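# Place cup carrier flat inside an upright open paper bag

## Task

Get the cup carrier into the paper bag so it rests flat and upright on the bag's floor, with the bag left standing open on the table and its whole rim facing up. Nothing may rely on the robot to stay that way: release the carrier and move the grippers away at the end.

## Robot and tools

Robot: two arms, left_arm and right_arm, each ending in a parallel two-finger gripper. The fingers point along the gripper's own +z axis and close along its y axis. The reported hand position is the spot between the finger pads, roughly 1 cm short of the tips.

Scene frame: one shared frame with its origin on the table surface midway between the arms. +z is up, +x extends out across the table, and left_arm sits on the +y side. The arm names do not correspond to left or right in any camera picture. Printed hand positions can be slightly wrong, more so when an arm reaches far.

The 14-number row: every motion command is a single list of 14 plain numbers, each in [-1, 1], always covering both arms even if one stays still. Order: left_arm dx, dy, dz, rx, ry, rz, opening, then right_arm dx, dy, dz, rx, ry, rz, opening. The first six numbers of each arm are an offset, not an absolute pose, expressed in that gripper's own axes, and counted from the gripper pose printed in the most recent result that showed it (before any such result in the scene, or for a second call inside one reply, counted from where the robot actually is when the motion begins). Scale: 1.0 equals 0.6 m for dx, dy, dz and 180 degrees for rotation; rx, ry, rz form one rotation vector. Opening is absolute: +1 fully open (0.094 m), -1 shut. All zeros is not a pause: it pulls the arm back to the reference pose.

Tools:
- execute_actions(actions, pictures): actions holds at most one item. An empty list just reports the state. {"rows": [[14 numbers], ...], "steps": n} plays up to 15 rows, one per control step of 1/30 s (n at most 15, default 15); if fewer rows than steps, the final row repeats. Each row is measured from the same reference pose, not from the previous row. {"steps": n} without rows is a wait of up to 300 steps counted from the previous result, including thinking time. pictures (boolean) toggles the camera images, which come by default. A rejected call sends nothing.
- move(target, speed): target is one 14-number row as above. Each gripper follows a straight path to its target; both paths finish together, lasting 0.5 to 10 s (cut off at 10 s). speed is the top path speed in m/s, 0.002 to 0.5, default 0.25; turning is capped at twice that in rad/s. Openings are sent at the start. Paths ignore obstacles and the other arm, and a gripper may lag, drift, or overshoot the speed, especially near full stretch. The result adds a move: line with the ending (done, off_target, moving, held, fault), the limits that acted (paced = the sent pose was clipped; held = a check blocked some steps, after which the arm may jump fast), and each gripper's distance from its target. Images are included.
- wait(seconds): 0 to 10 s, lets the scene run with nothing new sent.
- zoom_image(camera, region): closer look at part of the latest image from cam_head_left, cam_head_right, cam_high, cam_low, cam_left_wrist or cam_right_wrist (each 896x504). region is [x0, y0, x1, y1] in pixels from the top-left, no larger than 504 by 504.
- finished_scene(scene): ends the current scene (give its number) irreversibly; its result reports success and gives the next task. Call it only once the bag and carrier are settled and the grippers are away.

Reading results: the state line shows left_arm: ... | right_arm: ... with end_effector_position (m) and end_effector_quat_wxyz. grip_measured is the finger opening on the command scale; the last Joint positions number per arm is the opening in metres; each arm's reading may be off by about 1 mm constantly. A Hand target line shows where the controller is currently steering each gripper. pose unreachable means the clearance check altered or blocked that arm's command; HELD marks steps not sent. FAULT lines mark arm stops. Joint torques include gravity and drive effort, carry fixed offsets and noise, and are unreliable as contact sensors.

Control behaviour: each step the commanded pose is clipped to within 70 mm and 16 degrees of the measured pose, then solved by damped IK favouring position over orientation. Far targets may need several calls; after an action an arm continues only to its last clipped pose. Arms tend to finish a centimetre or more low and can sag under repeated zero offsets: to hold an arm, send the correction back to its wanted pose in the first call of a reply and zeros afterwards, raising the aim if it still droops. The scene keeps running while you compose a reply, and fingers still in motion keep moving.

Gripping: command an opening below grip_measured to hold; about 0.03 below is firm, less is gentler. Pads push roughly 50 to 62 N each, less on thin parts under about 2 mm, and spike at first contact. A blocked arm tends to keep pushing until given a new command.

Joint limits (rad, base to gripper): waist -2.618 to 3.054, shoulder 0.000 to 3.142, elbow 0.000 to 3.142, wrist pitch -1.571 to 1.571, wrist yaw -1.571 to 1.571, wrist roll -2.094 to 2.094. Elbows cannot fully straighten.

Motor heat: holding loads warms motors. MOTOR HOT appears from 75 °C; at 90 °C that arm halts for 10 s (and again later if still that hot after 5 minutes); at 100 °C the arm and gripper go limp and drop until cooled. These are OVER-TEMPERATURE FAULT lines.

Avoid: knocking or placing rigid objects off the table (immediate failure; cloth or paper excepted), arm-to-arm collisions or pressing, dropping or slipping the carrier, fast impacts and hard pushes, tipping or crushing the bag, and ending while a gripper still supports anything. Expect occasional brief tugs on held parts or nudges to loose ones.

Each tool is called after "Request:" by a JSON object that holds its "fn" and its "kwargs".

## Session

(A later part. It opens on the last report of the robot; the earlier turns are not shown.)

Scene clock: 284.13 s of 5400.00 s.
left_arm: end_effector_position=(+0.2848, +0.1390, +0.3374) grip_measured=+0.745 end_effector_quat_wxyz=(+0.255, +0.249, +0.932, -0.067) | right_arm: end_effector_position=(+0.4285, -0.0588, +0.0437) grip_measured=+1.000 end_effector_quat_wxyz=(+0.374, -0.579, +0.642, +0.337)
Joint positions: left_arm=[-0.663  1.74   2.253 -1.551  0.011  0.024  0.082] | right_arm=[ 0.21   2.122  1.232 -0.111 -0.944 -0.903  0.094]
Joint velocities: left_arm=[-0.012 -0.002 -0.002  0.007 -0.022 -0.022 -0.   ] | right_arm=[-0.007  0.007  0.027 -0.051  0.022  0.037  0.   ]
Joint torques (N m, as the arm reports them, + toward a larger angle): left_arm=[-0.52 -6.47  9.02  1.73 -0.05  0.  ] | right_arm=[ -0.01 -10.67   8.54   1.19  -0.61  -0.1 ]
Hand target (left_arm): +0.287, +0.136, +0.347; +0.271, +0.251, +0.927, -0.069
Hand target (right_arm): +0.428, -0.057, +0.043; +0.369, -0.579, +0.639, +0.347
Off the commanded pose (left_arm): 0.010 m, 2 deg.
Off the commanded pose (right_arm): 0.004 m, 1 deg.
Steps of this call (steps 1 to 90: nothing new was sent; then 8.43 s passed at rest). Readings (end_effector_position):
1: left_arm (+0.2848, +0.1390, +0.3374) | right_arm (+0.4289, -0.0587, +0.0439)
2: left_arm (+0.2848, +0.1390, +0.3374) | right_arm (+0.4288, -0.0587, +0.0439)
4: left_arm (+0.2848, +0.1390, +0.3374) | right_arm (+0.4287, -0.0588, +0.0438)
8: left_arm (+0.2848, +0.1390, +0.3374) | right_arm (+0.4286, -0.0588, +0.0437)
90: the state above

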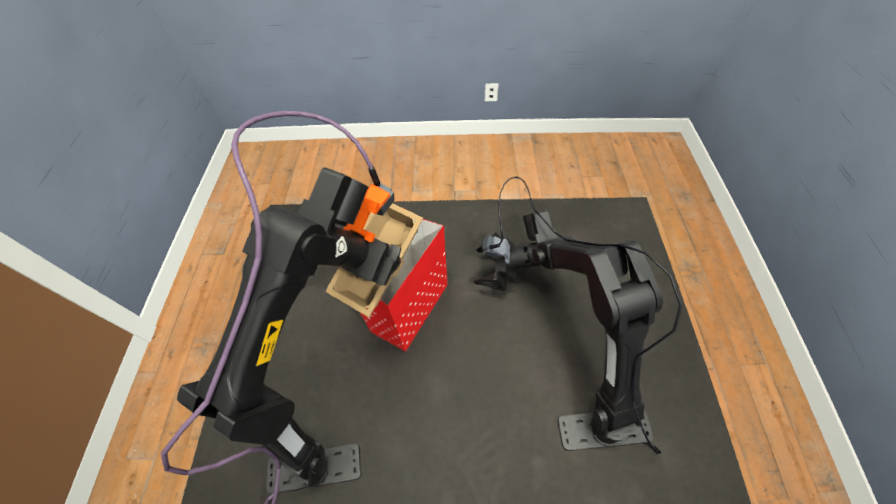

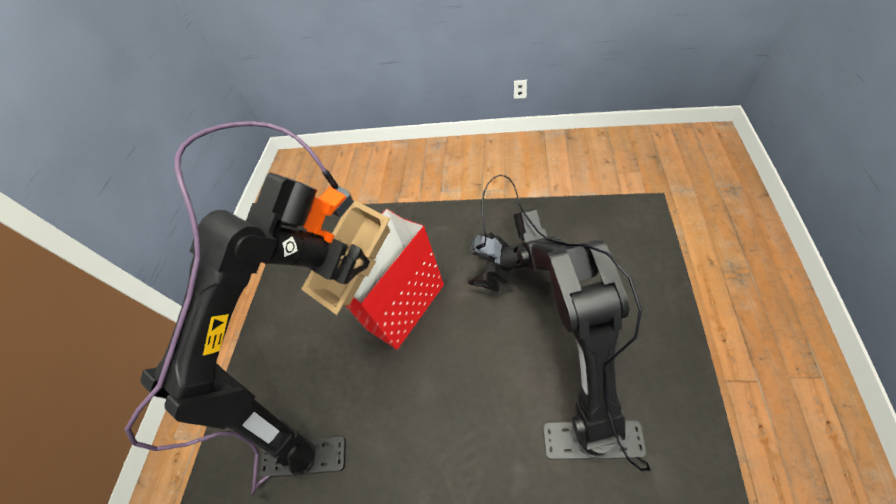

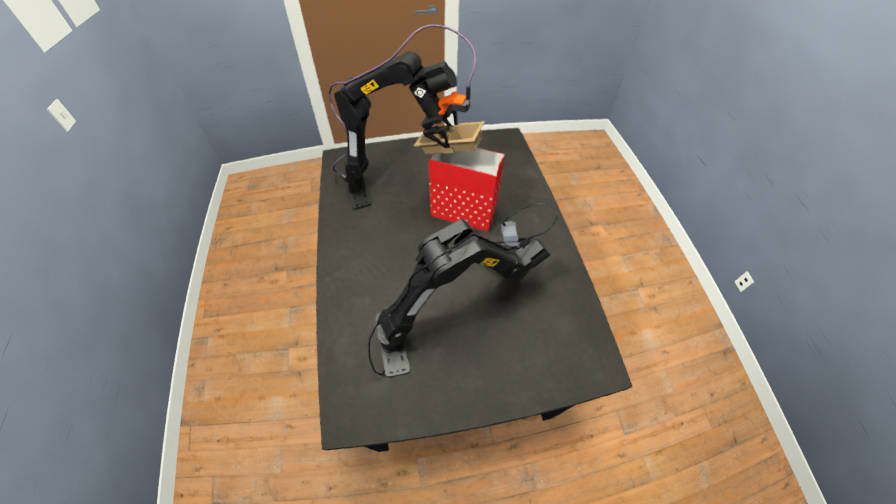

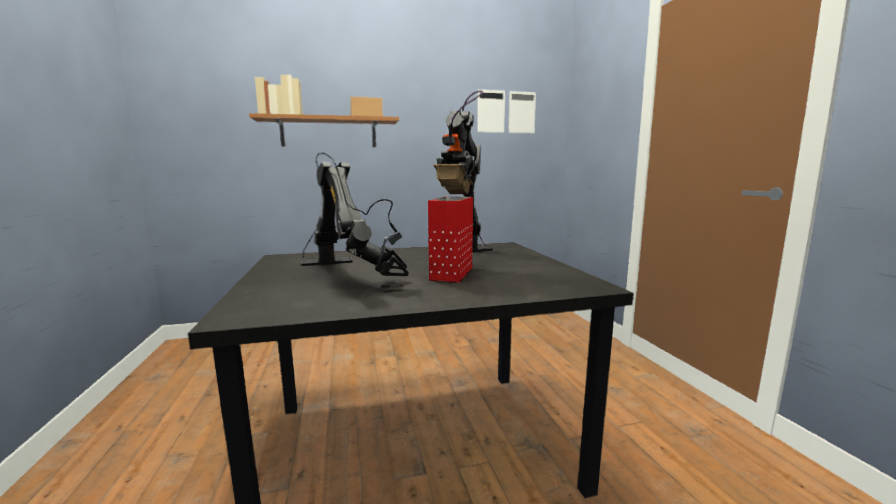

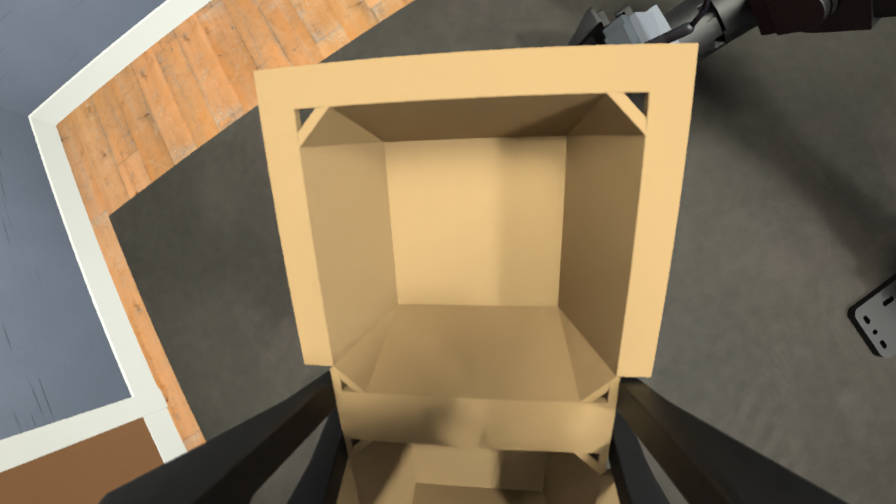

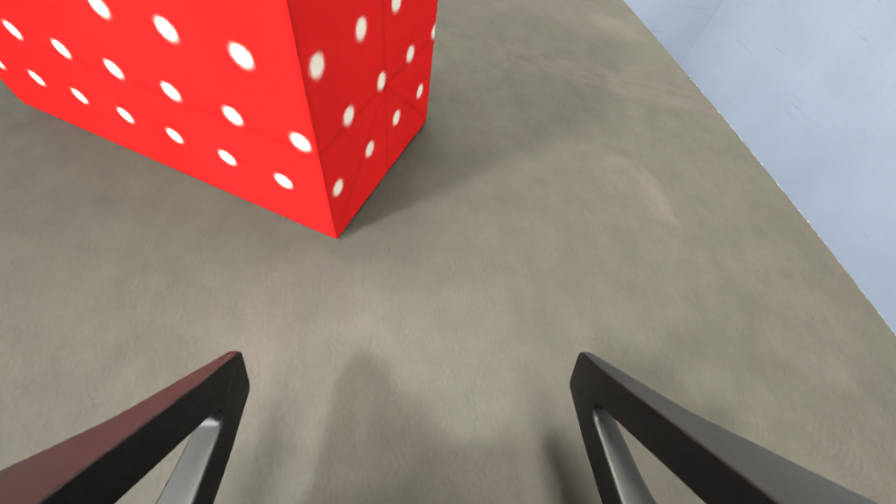

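Request:
{"fn": "move", "kwargs": {"target": [-0.0085,0,-0.0144,0,-0.01,0,0.64,-0.0963,-0.1033,0.1868,0,0,0,1.0], "speed": 0.12}}

Scene clock: 307.90 s of 5400.00 s.
left_arm: end_effector_position=(+0.2848, +0.1390, +0.3374) grip_measured=+0.745 end_effector_quat_wxyz=(+0.255, +0.249, +0.932, -0.067) | right_arm: end_effector_position=(+0.5051, +0.0577, +0.0445) grip_measured=+1.000 end_effector_quat_wxyz=(+0.386, -0.583, +0.635, +0.328)
Joint positions: left_arm=[-0.663  1.74   2.253 -1.551  0.011  0.024  0.082] | right_arm=[ 0.393  2.473  1.823 -0.149 -0.822 -0.684  0.094]
Joint velocities: left_arm=[-0.002  0.007 -0.002 -0.022  0.051 -0.007 -0.   ] | right_arm=[-0.012 -0.012  0.002 -0.066 -0.007  0.037  0.   ]
Joint torques (N m, as the arm reports them, + toward a larger angle): left_arm=[ 0.   -7.26  8.38  1.68  0.01 -0.03] | right_arm=[  0.22 -14.28   9.5    1.45  -0.37   0.09]
Hand target (left_arm): +0.285, +0.139, +0.347; +0.270, +0.248, +0.928, -0.070
Hand target (right_arm): +0.504, +0.060, +0.039; -0.373, +0.580, -0.642, -0.334
Off the commanded pose (left_arm): 0.010 m, 2 deg.
Off the commanded pose (right_arm): 0.007 m, 2 deg.
After step 90, 19.10 s passed at rest.
move: done

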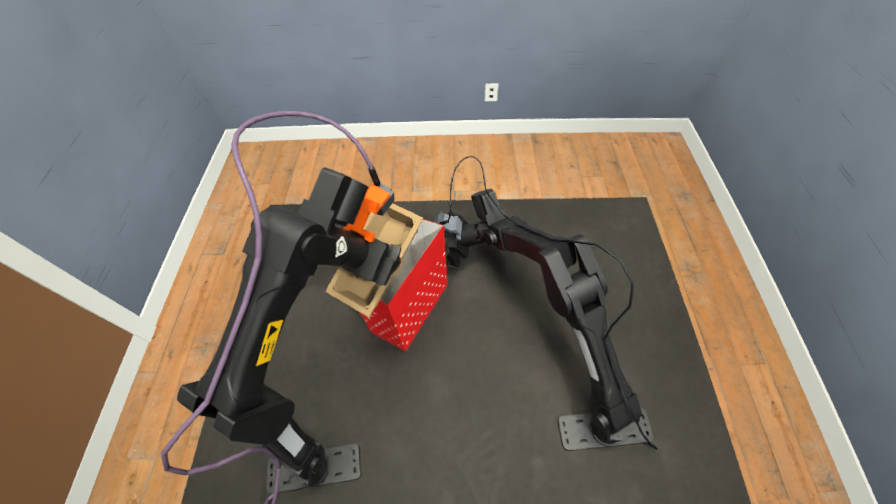

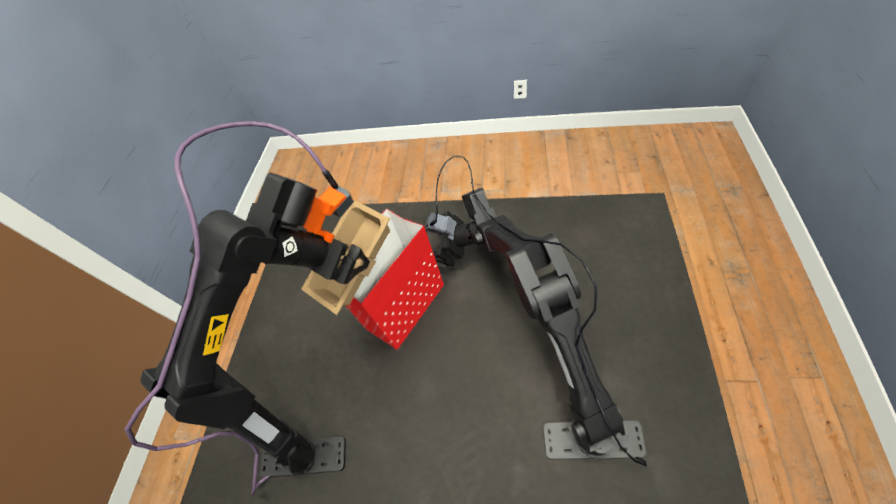

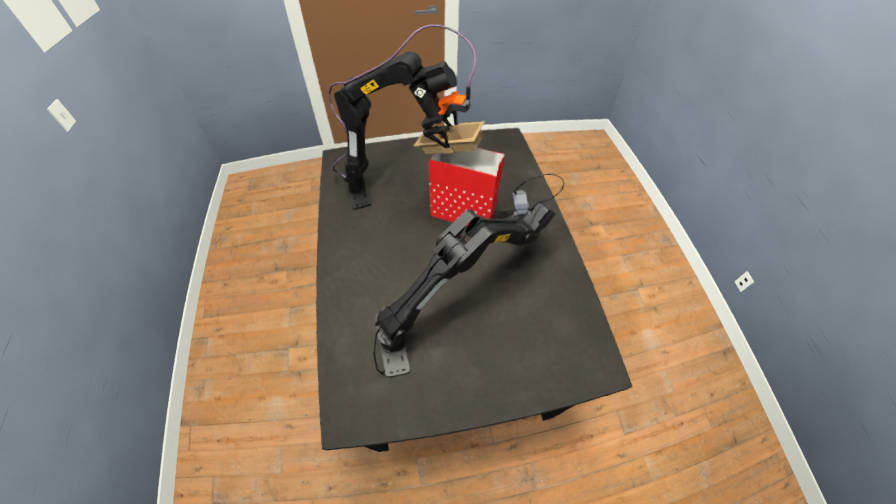

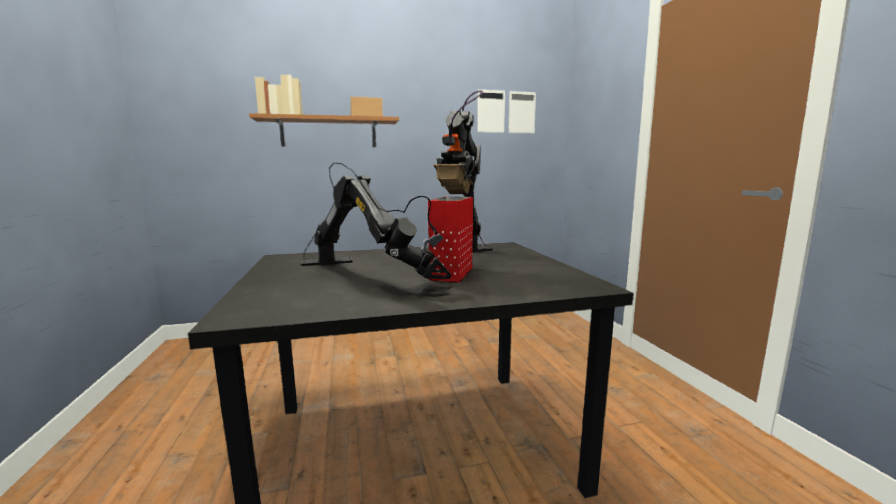

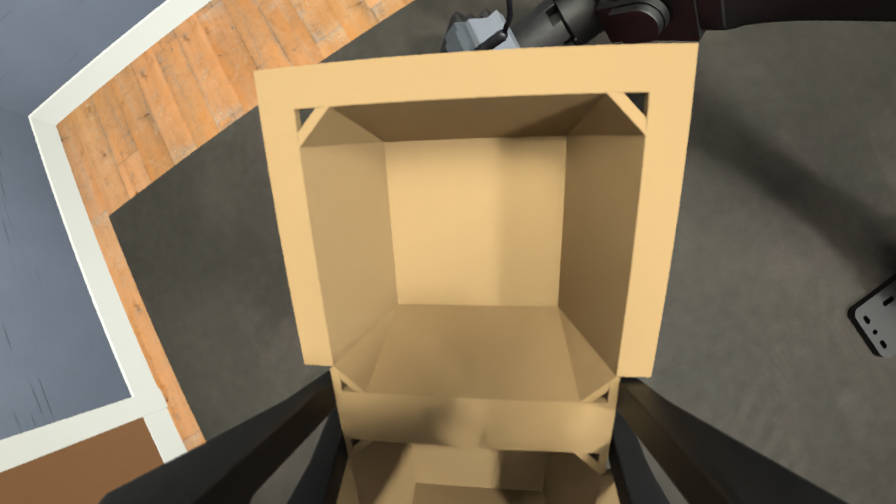

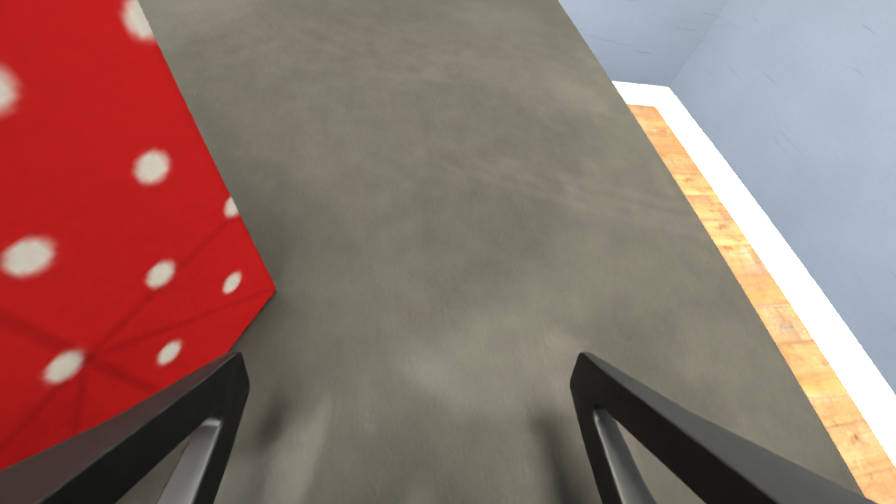

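Request:
{"fn": "zoom_image", "kwargs": {"camera": "cam_low", "region": [370, 150, 530, 310]}}

Request:
{"fn": "zoom_image", "kwargs": {"camera": "cam_head_right", "region": [300, 170, 500, 360]}}

Region (370, 150, 530, 310) of cam_low's 896x504 image, scaled by 3.150, with more detail than that image has.

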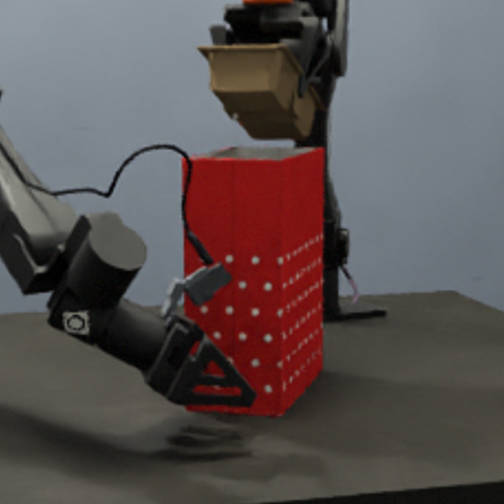

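Region (300, 170, 500, 360) of cam_head_right's 896x504 image, scaled by 2.520, with more detail than that image has; it fills the top 479 rows of this view, and the rest is white.

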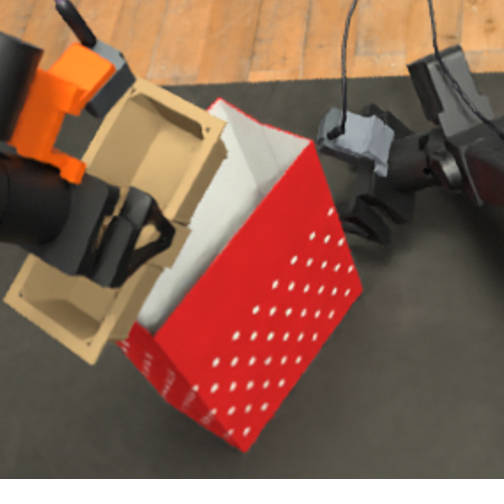

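Request:
{"fn": "move", "kwargs": {"target": [-0.0085,0,-0.0144,0,-0.01,0,0.64,-0.0133,0.0988,0.0443,0,0,0,1.0], "speed": 0.05}}

Scene clock: 320.57 s of 5400.00 s.
left_arm: end_effector_position=(+0.2848, +0.1390, +0.3374) grip_measured=+0.745 end_effector_quat_wxyz=(+0.255, +0.249, +0.932, -0.067) | right_arm: end_effector_position=(+0.4547, +0.0896, +0.0317) grip_measured=+1.000 end_effector_quat_wxyz=(+0.388, -0.586, +0.634, +0.322)
Joint positions: left_arm=[-0.663  1.74   2.253 -1.551  0.011  0.024  0.082] | right_arm=[ 0.501  2.384  1.584  0.076 -0.736 -0.589  0.094]
Joint velocities: left_arm=[-0.007  0.007  0.012  0.066 -0.051  0.022 -0.001] | right_arm=[-0.007  0.007  0.017 -0.007  0.037 -0.022  0.   ]
Joint torques (N m, as the arm reports them, + toward a larger angle): left_arm=[ 0.   -7.25  8.35  1.68  0.01 -0.03] | right_arm=[  0.48 -15.9    5.61   1.74  -0.29   0.07]
Hand target (left_arm): +0.285, +0.139, +0.347; +0.270, +0.248, +0.928, -0.070
Hand target (right_arm): +0.450, +0.090, +0.035; -0.385, +0.585, -0.635, -0.326
Off the commanded pose (left_arm): 0.010 m, 2 deg.
Off the commanded pose (right_arm): 0.007 m, 1 deg.
After step 90, 7.93 s passed at rest.
move: done

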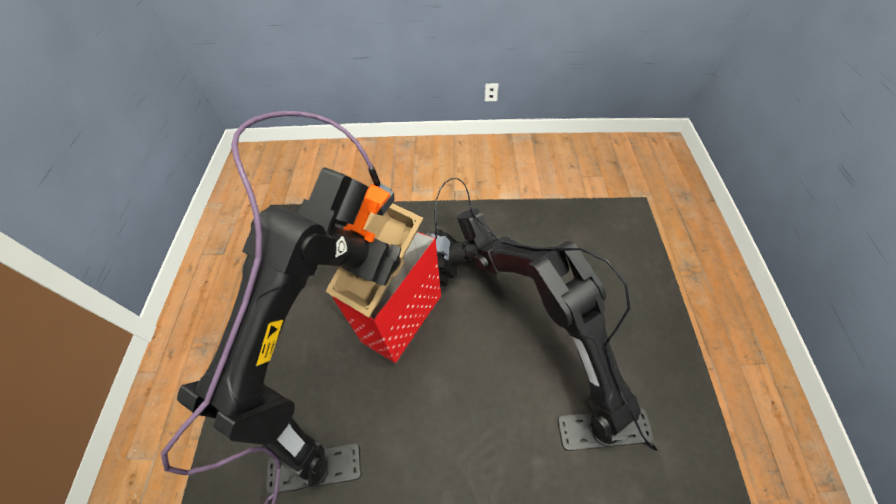

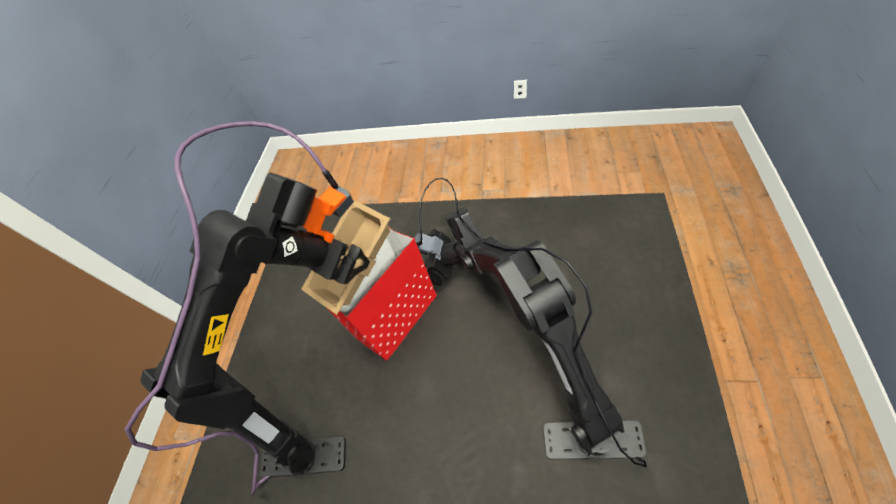

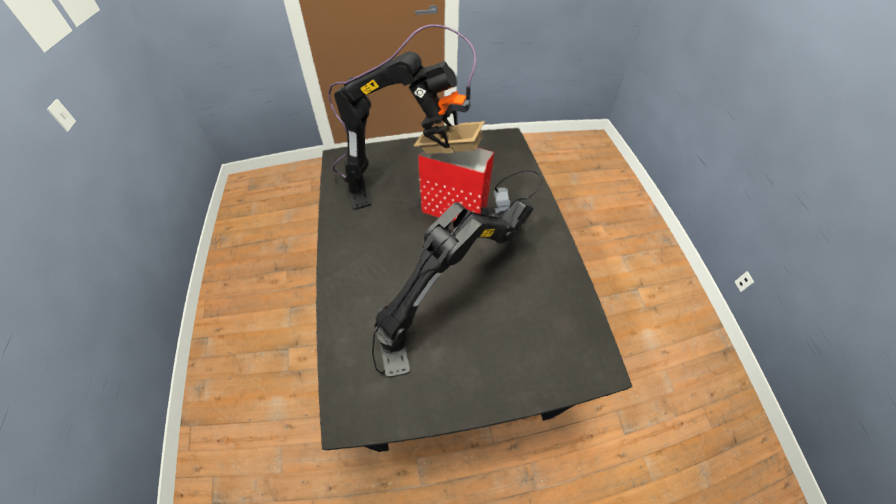

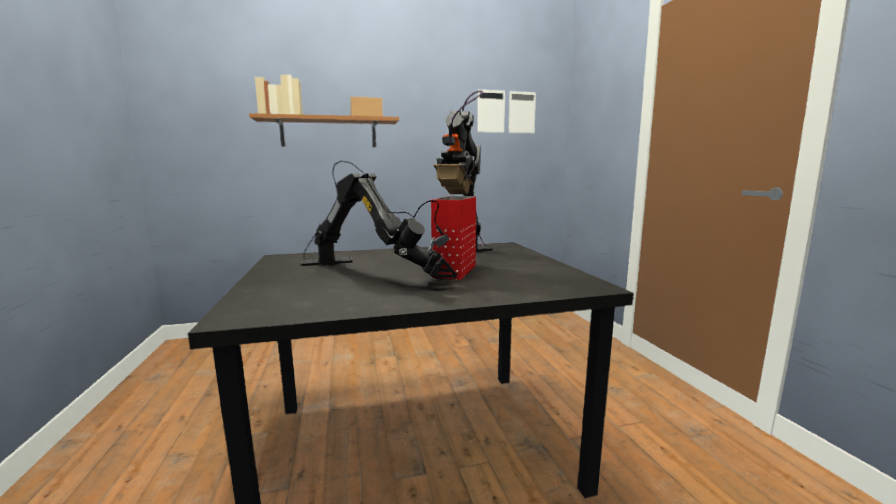

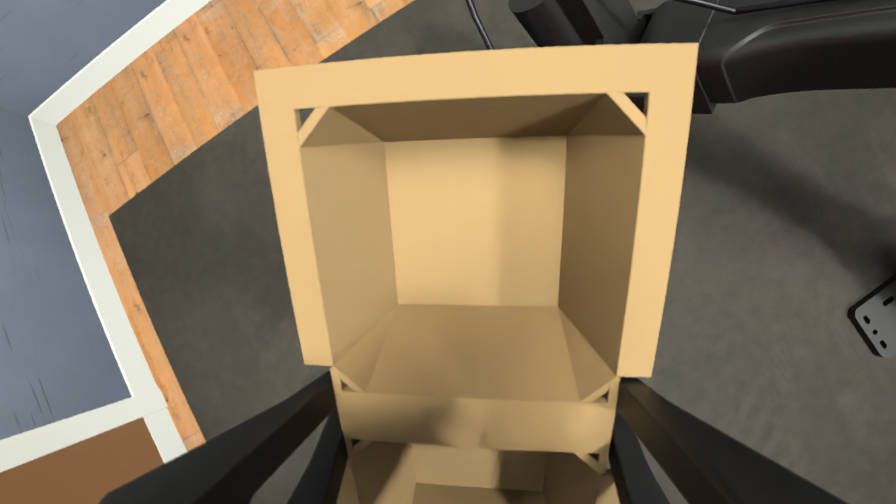

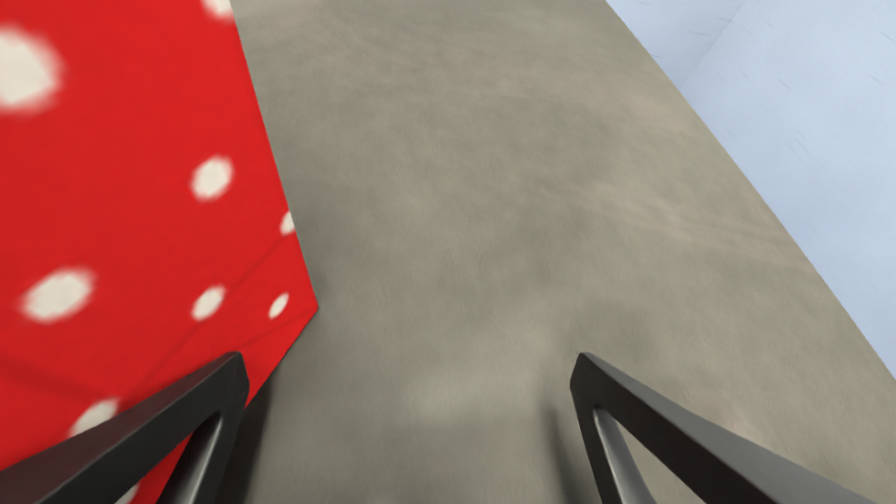

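Request:
{"fn": "zoom_image", "kwargs": {"camera": "cam_head_right", "region": [300, 170, 500, 360]}}

Request:
{"fn": "zoom_image", "kwargs": {"camera": "cam_high", "region": [390, 90, 530, 230]}}

Request:
{"fn": "zoom_image", "kwargs": {"camera": "cam_low", "region": [370, 150, 530, 310]}}

Region (300, 170, 500, 360) of cam_head_right's 896x504 image, scaled by 2.520, with more detail than that image has; it fills the top 479 rows of this view, and the rest is white.

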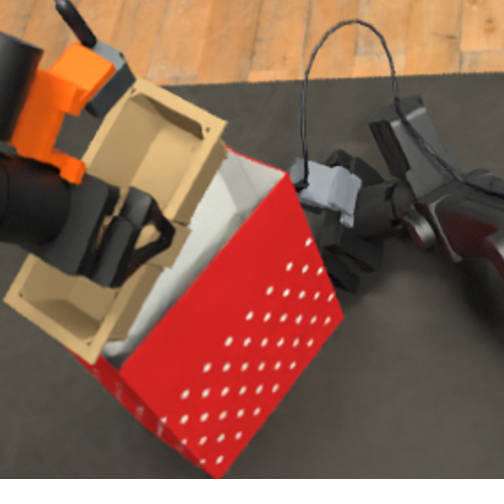

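Region (390, 90, 530, 230) of cam_high's 896x504 image, scaled by 3.600, with more detail than that image has.

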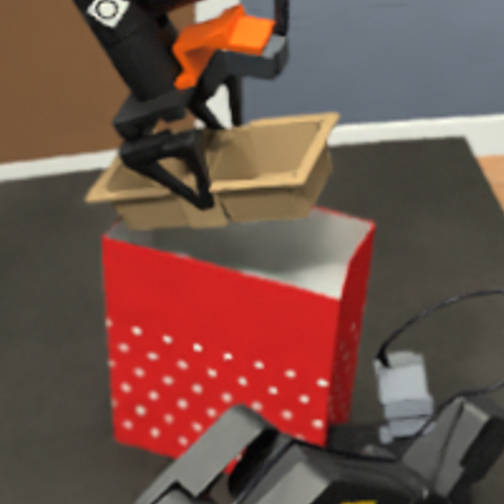

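Region (370, 150, 530, 310) of cam_low's 896x504 image, scaled by 3.150, with more detail than that image has.

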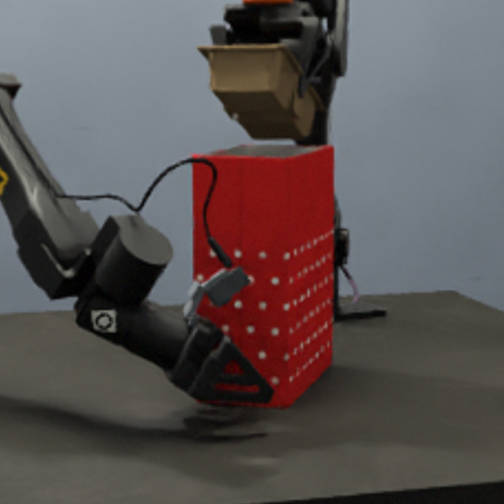

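Request:
{"fn": "move", "kwargs": {"target": [-0.0085,0,-0.0144,0,-0.01,0,0.64,-0.0253,0.0323,0.028,0,0,0,1.0], "speed": 0.04}}

Scene clock: 341.53 s of 5400.00 s.
left_arm: end_effector_position=(+0.2848, +0.1390, +0.3374) grip_measured=+0.745 end_effector_quat_wxyz=(+0.255, +0.249, +0.932, -0.067) | right_arm: end_effector_position=(+0.4425, +0.1119, +0.0334) grip_measured=+1.000 end_effector_quat_wxyz=(+0.391, -0.588, +0.633, +0.318)
Joint positions: left_arm=[-0.663  1.74   2.253 -1.551  0.011  0.024  0.082] | right_arm=[ 0.556  2.384  1.584  0.109 -0.689 -0.549  0.094]
Joint velocities: left_arm=[ 0.002 -0.012  0.022 -0.022 -0.022  0.022 -0.   ] | right_arm=[-0.012  0.007  0.002 -0.037  0.066  0.022  0.   ]
Joint torques (N m, as the arm reports them, + toward a larger angle): left_arm=[ 0.   -7.26  8.37  1.68  0.01 -0.03] | right_arm=[  0.52 -15.55   6.09   1.82  -0.26   0.08]
Hand target (left_arm): +0.285, +0.139, +0.347; +0.270, +0.248, +0.928, -0.070
Hand target (right_arm): +0.438, +0.113, +0.035; -0.387, +0.587, -0.634, -0.322
Off the commanded pose (left_arm): 0.010 m, 2 deg.
Off the commanded pose (right_arm): 0.006 m, 1 deg.
After step 90, 16.93 s passed at rest.
move: done

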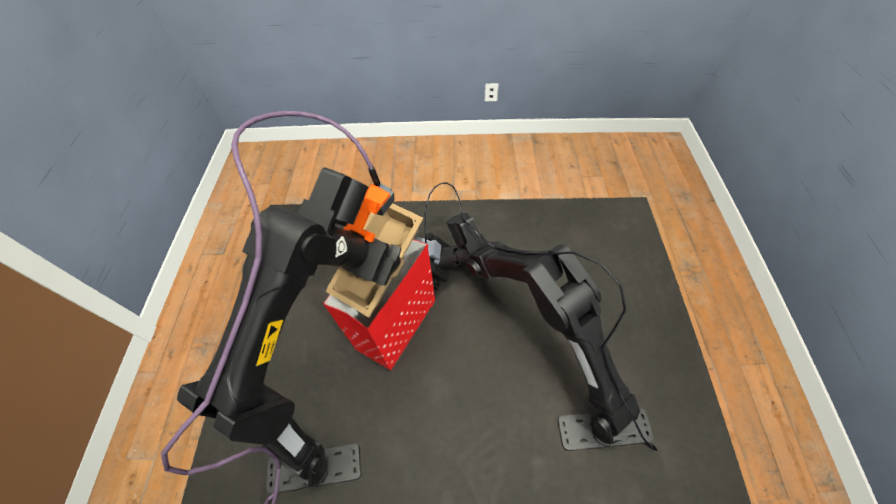

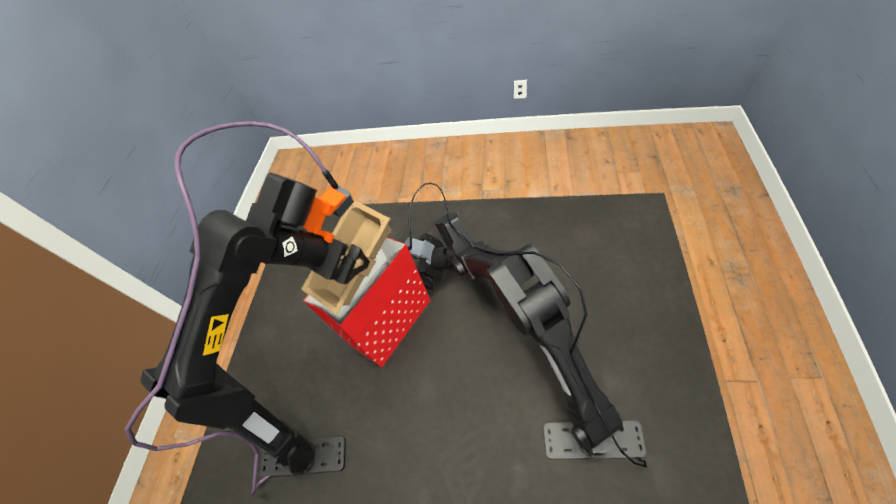

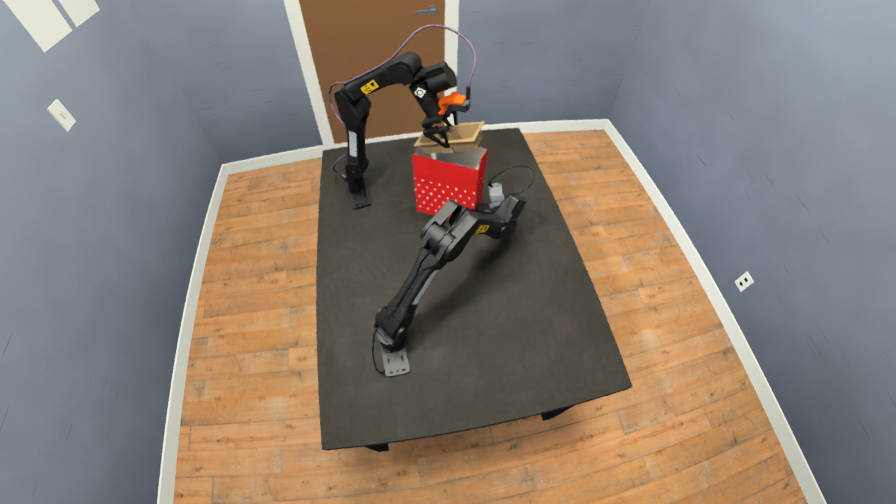

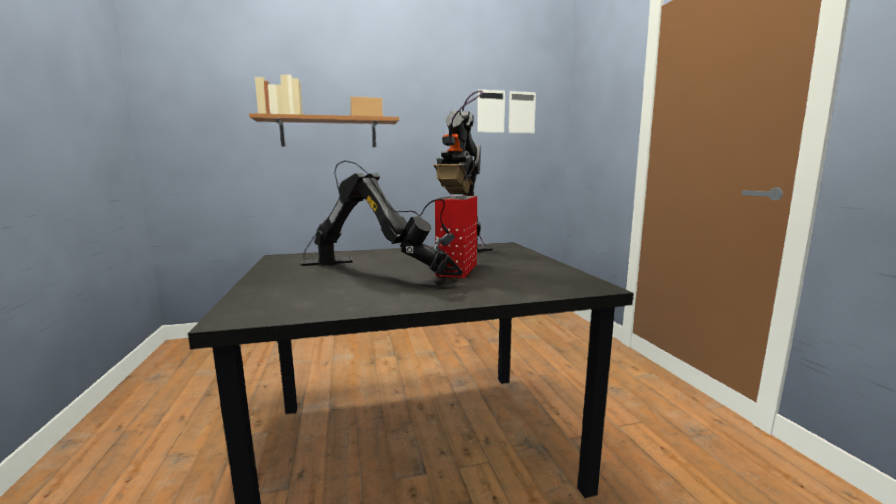

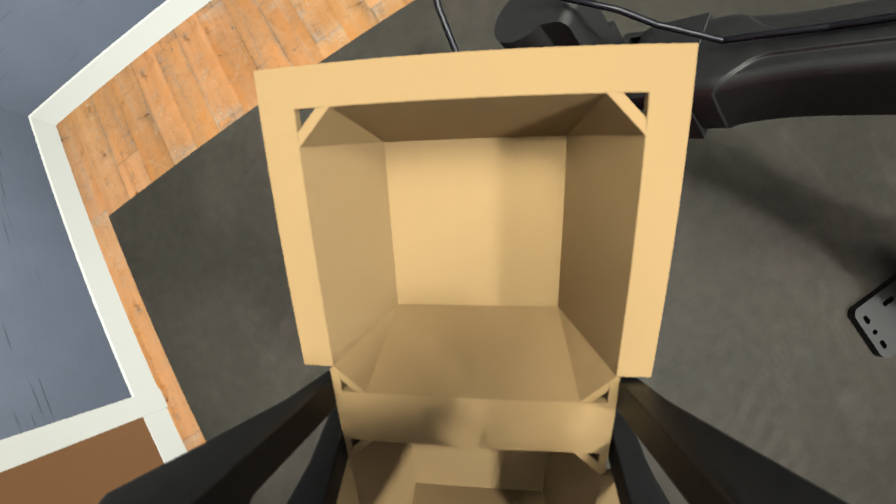

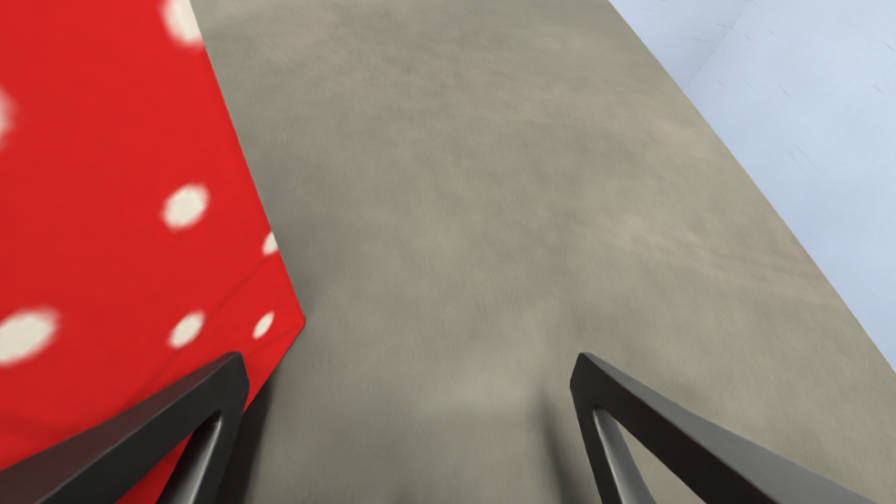

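Now retreat the right arm: first away from the wall (+u), then back.

Request:
{"fn": "move", "kwargs": {"target": [-0.0085,0,-0.0144,0,-0.01,0,0.64,0.0,-0.06,-0.06,0,0,0,1.0], "speed": 0.1}}

Request:
{"fn": "zoom_image", "kwargs": {"camera": "cam_high", "region": [390, 90, 530, 230]}}

Request:
{"fn": "zoom_image", "kwargs": {"camera": "cam_low", "region": [400, 130, 520, 250]}}

Request:
{"fn": "zoom_image", "kwargs": {"camera": "cam_head_left", "region": [300, 190, 480, 380]}}

Scene clock: 347.17 s of 5400.00 s.
left_arm: end_effector_position=(+0.2848, +0.1390, +0.3374) grip_measured=+0.745 end_effector_quat_wxyz=(+0.255, +0.249, +0.932, -0.067) | right_arm: end_effector_position=(+0.4734, +0.0749, +0.0422) grip_measured=+1.000 end_effector_quat_wxyz=(+0.388, -0.583, +0.641, +0.315)
Joint positions: left_arm=[-0.663  1.74   2.253 -1.551  0.011  0.024  0.082] | right_arm=[ 0.461  2.384  1.645 -0.009 -0.747 -0.619  0.094]
Joint velocities: left_arm=[-0.012 -0.007 -0.022 -0.051  0.007  0.037 -0.   ] | right_arm=[-0.012  0.002  0.007 -0.022 -0.007 -0.051  0.   ]
Joint torques (N m, as the arm reports them, + toward a larger angle): left_arm=[ 0.   -7.26  8.35  1.68  0.   -0.03] | right_arm=[  0.06 -15.55   9.4    1.53  -0.42  -0.1 ]
Hand target (left_arm): +0.285, +0.139, +0.347; +0.270, +0.248, +0.928, -0.070
Hand target (right_arm): +0.473, +0.077, +0.054; +0.391, -0.587, +0.632, +0.320
Off the commanded pose (left_arm): 0.010 m, 2 deg.
Off the commanded pose (right_arm): 0.011 m, 1 deg.
After step 90, 1.57 s passed at rest.
move: off_target (right_arm)

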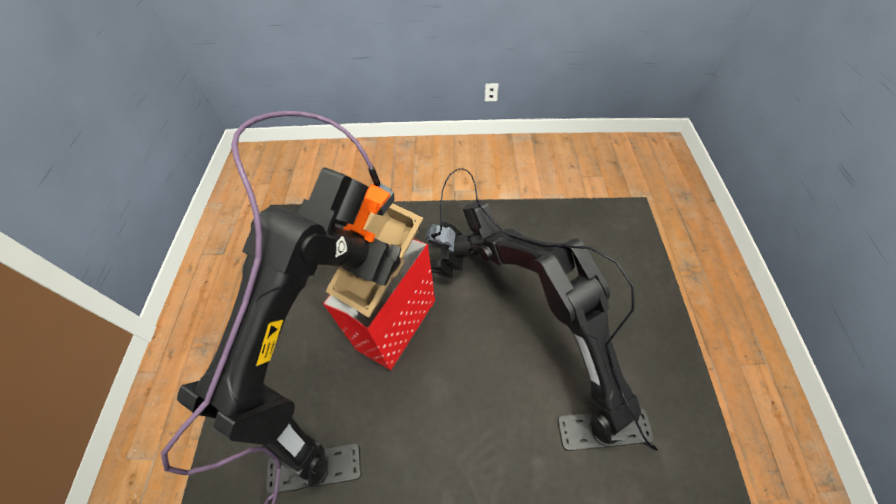

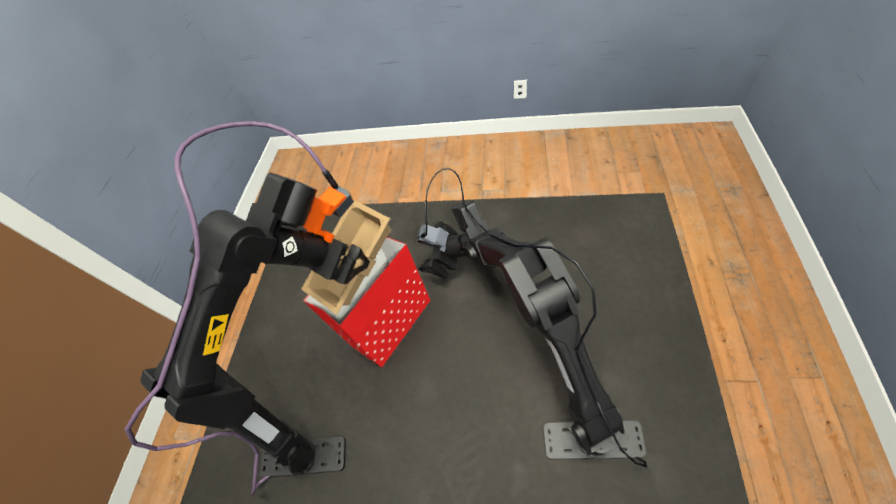

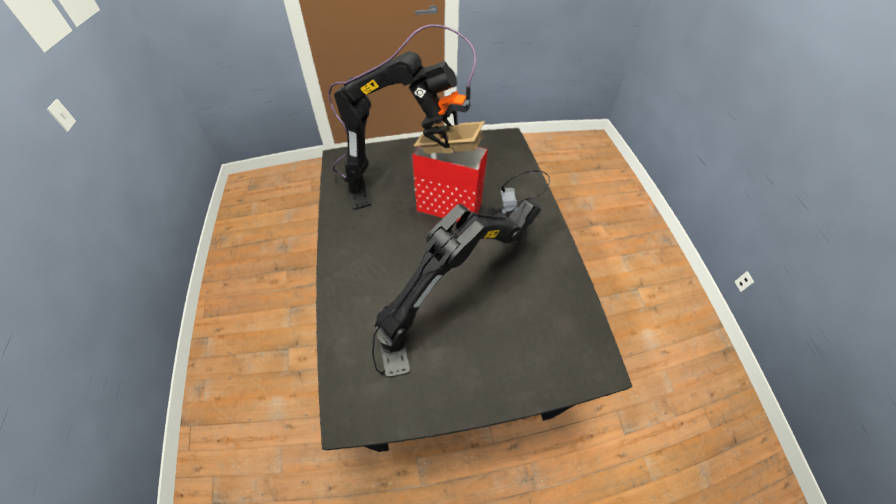

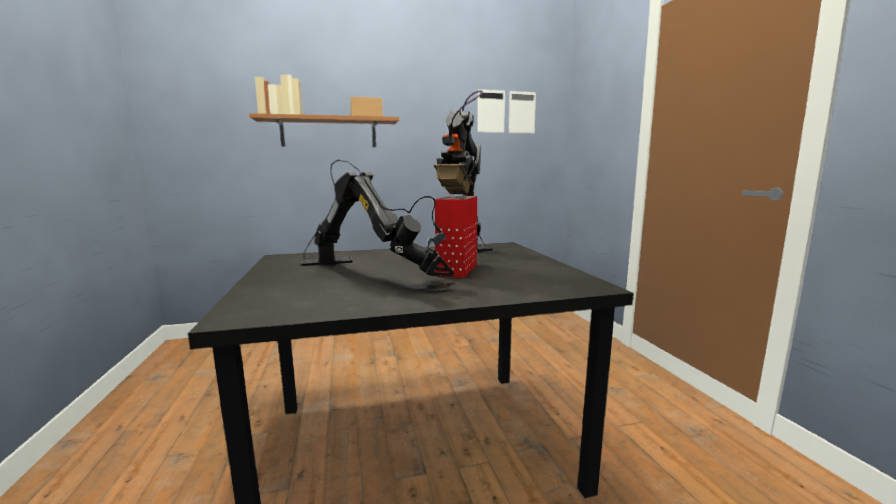

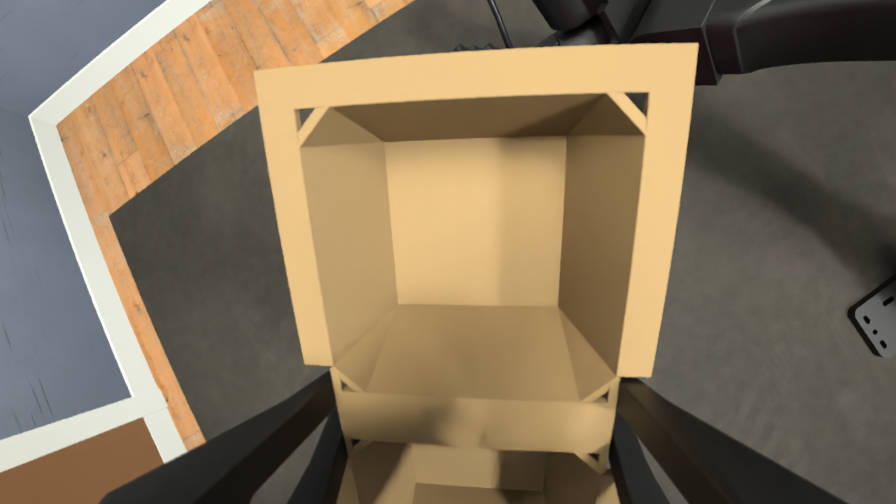

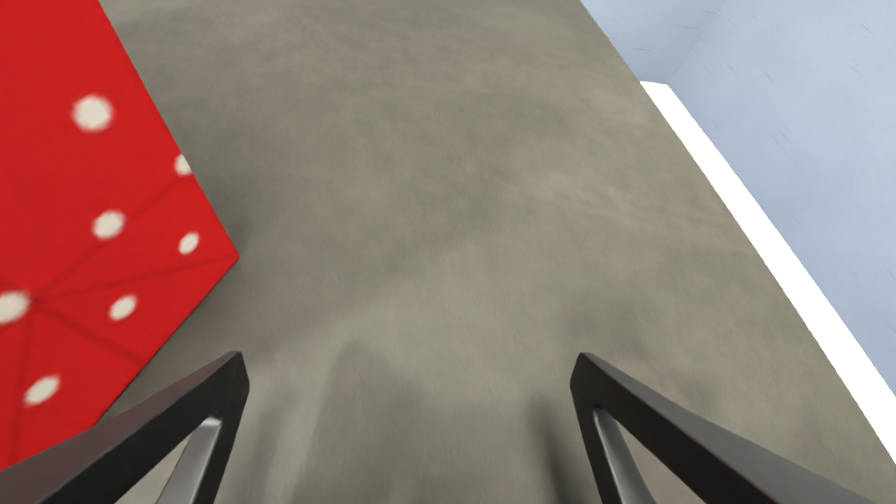

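Region (390, 90, 530, 230) of cam_high's 896x504 image, scaled by 3.600, with more detail than that image has.

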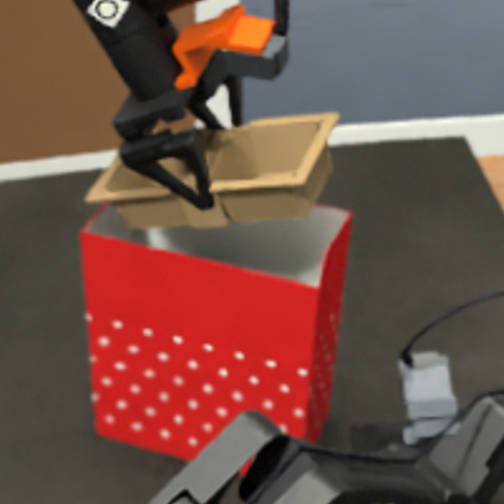

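Region (400, 130, 520, 250) of cam_low's 896x504 image, scaled by 4.200, with more detail than that image has.

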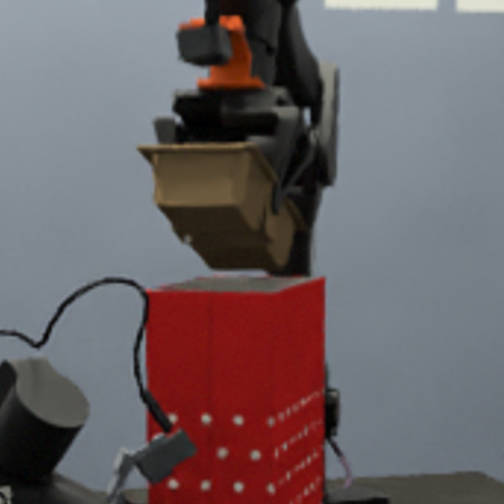

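Region (300, 190, 480, 380) of cam_head_left's 896x504 image, scaled by 2.653, with more detail than that image has; it fills the left 477 columns of this view, and the rest is white.

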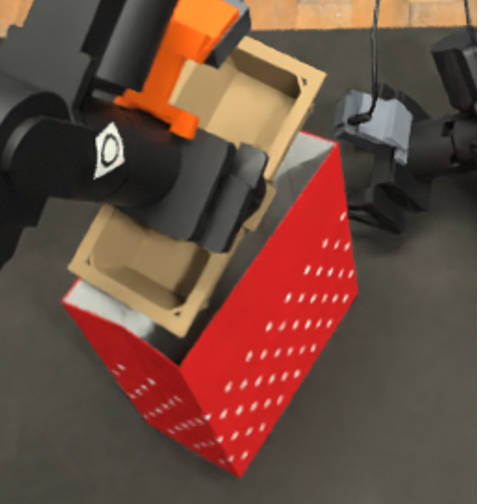

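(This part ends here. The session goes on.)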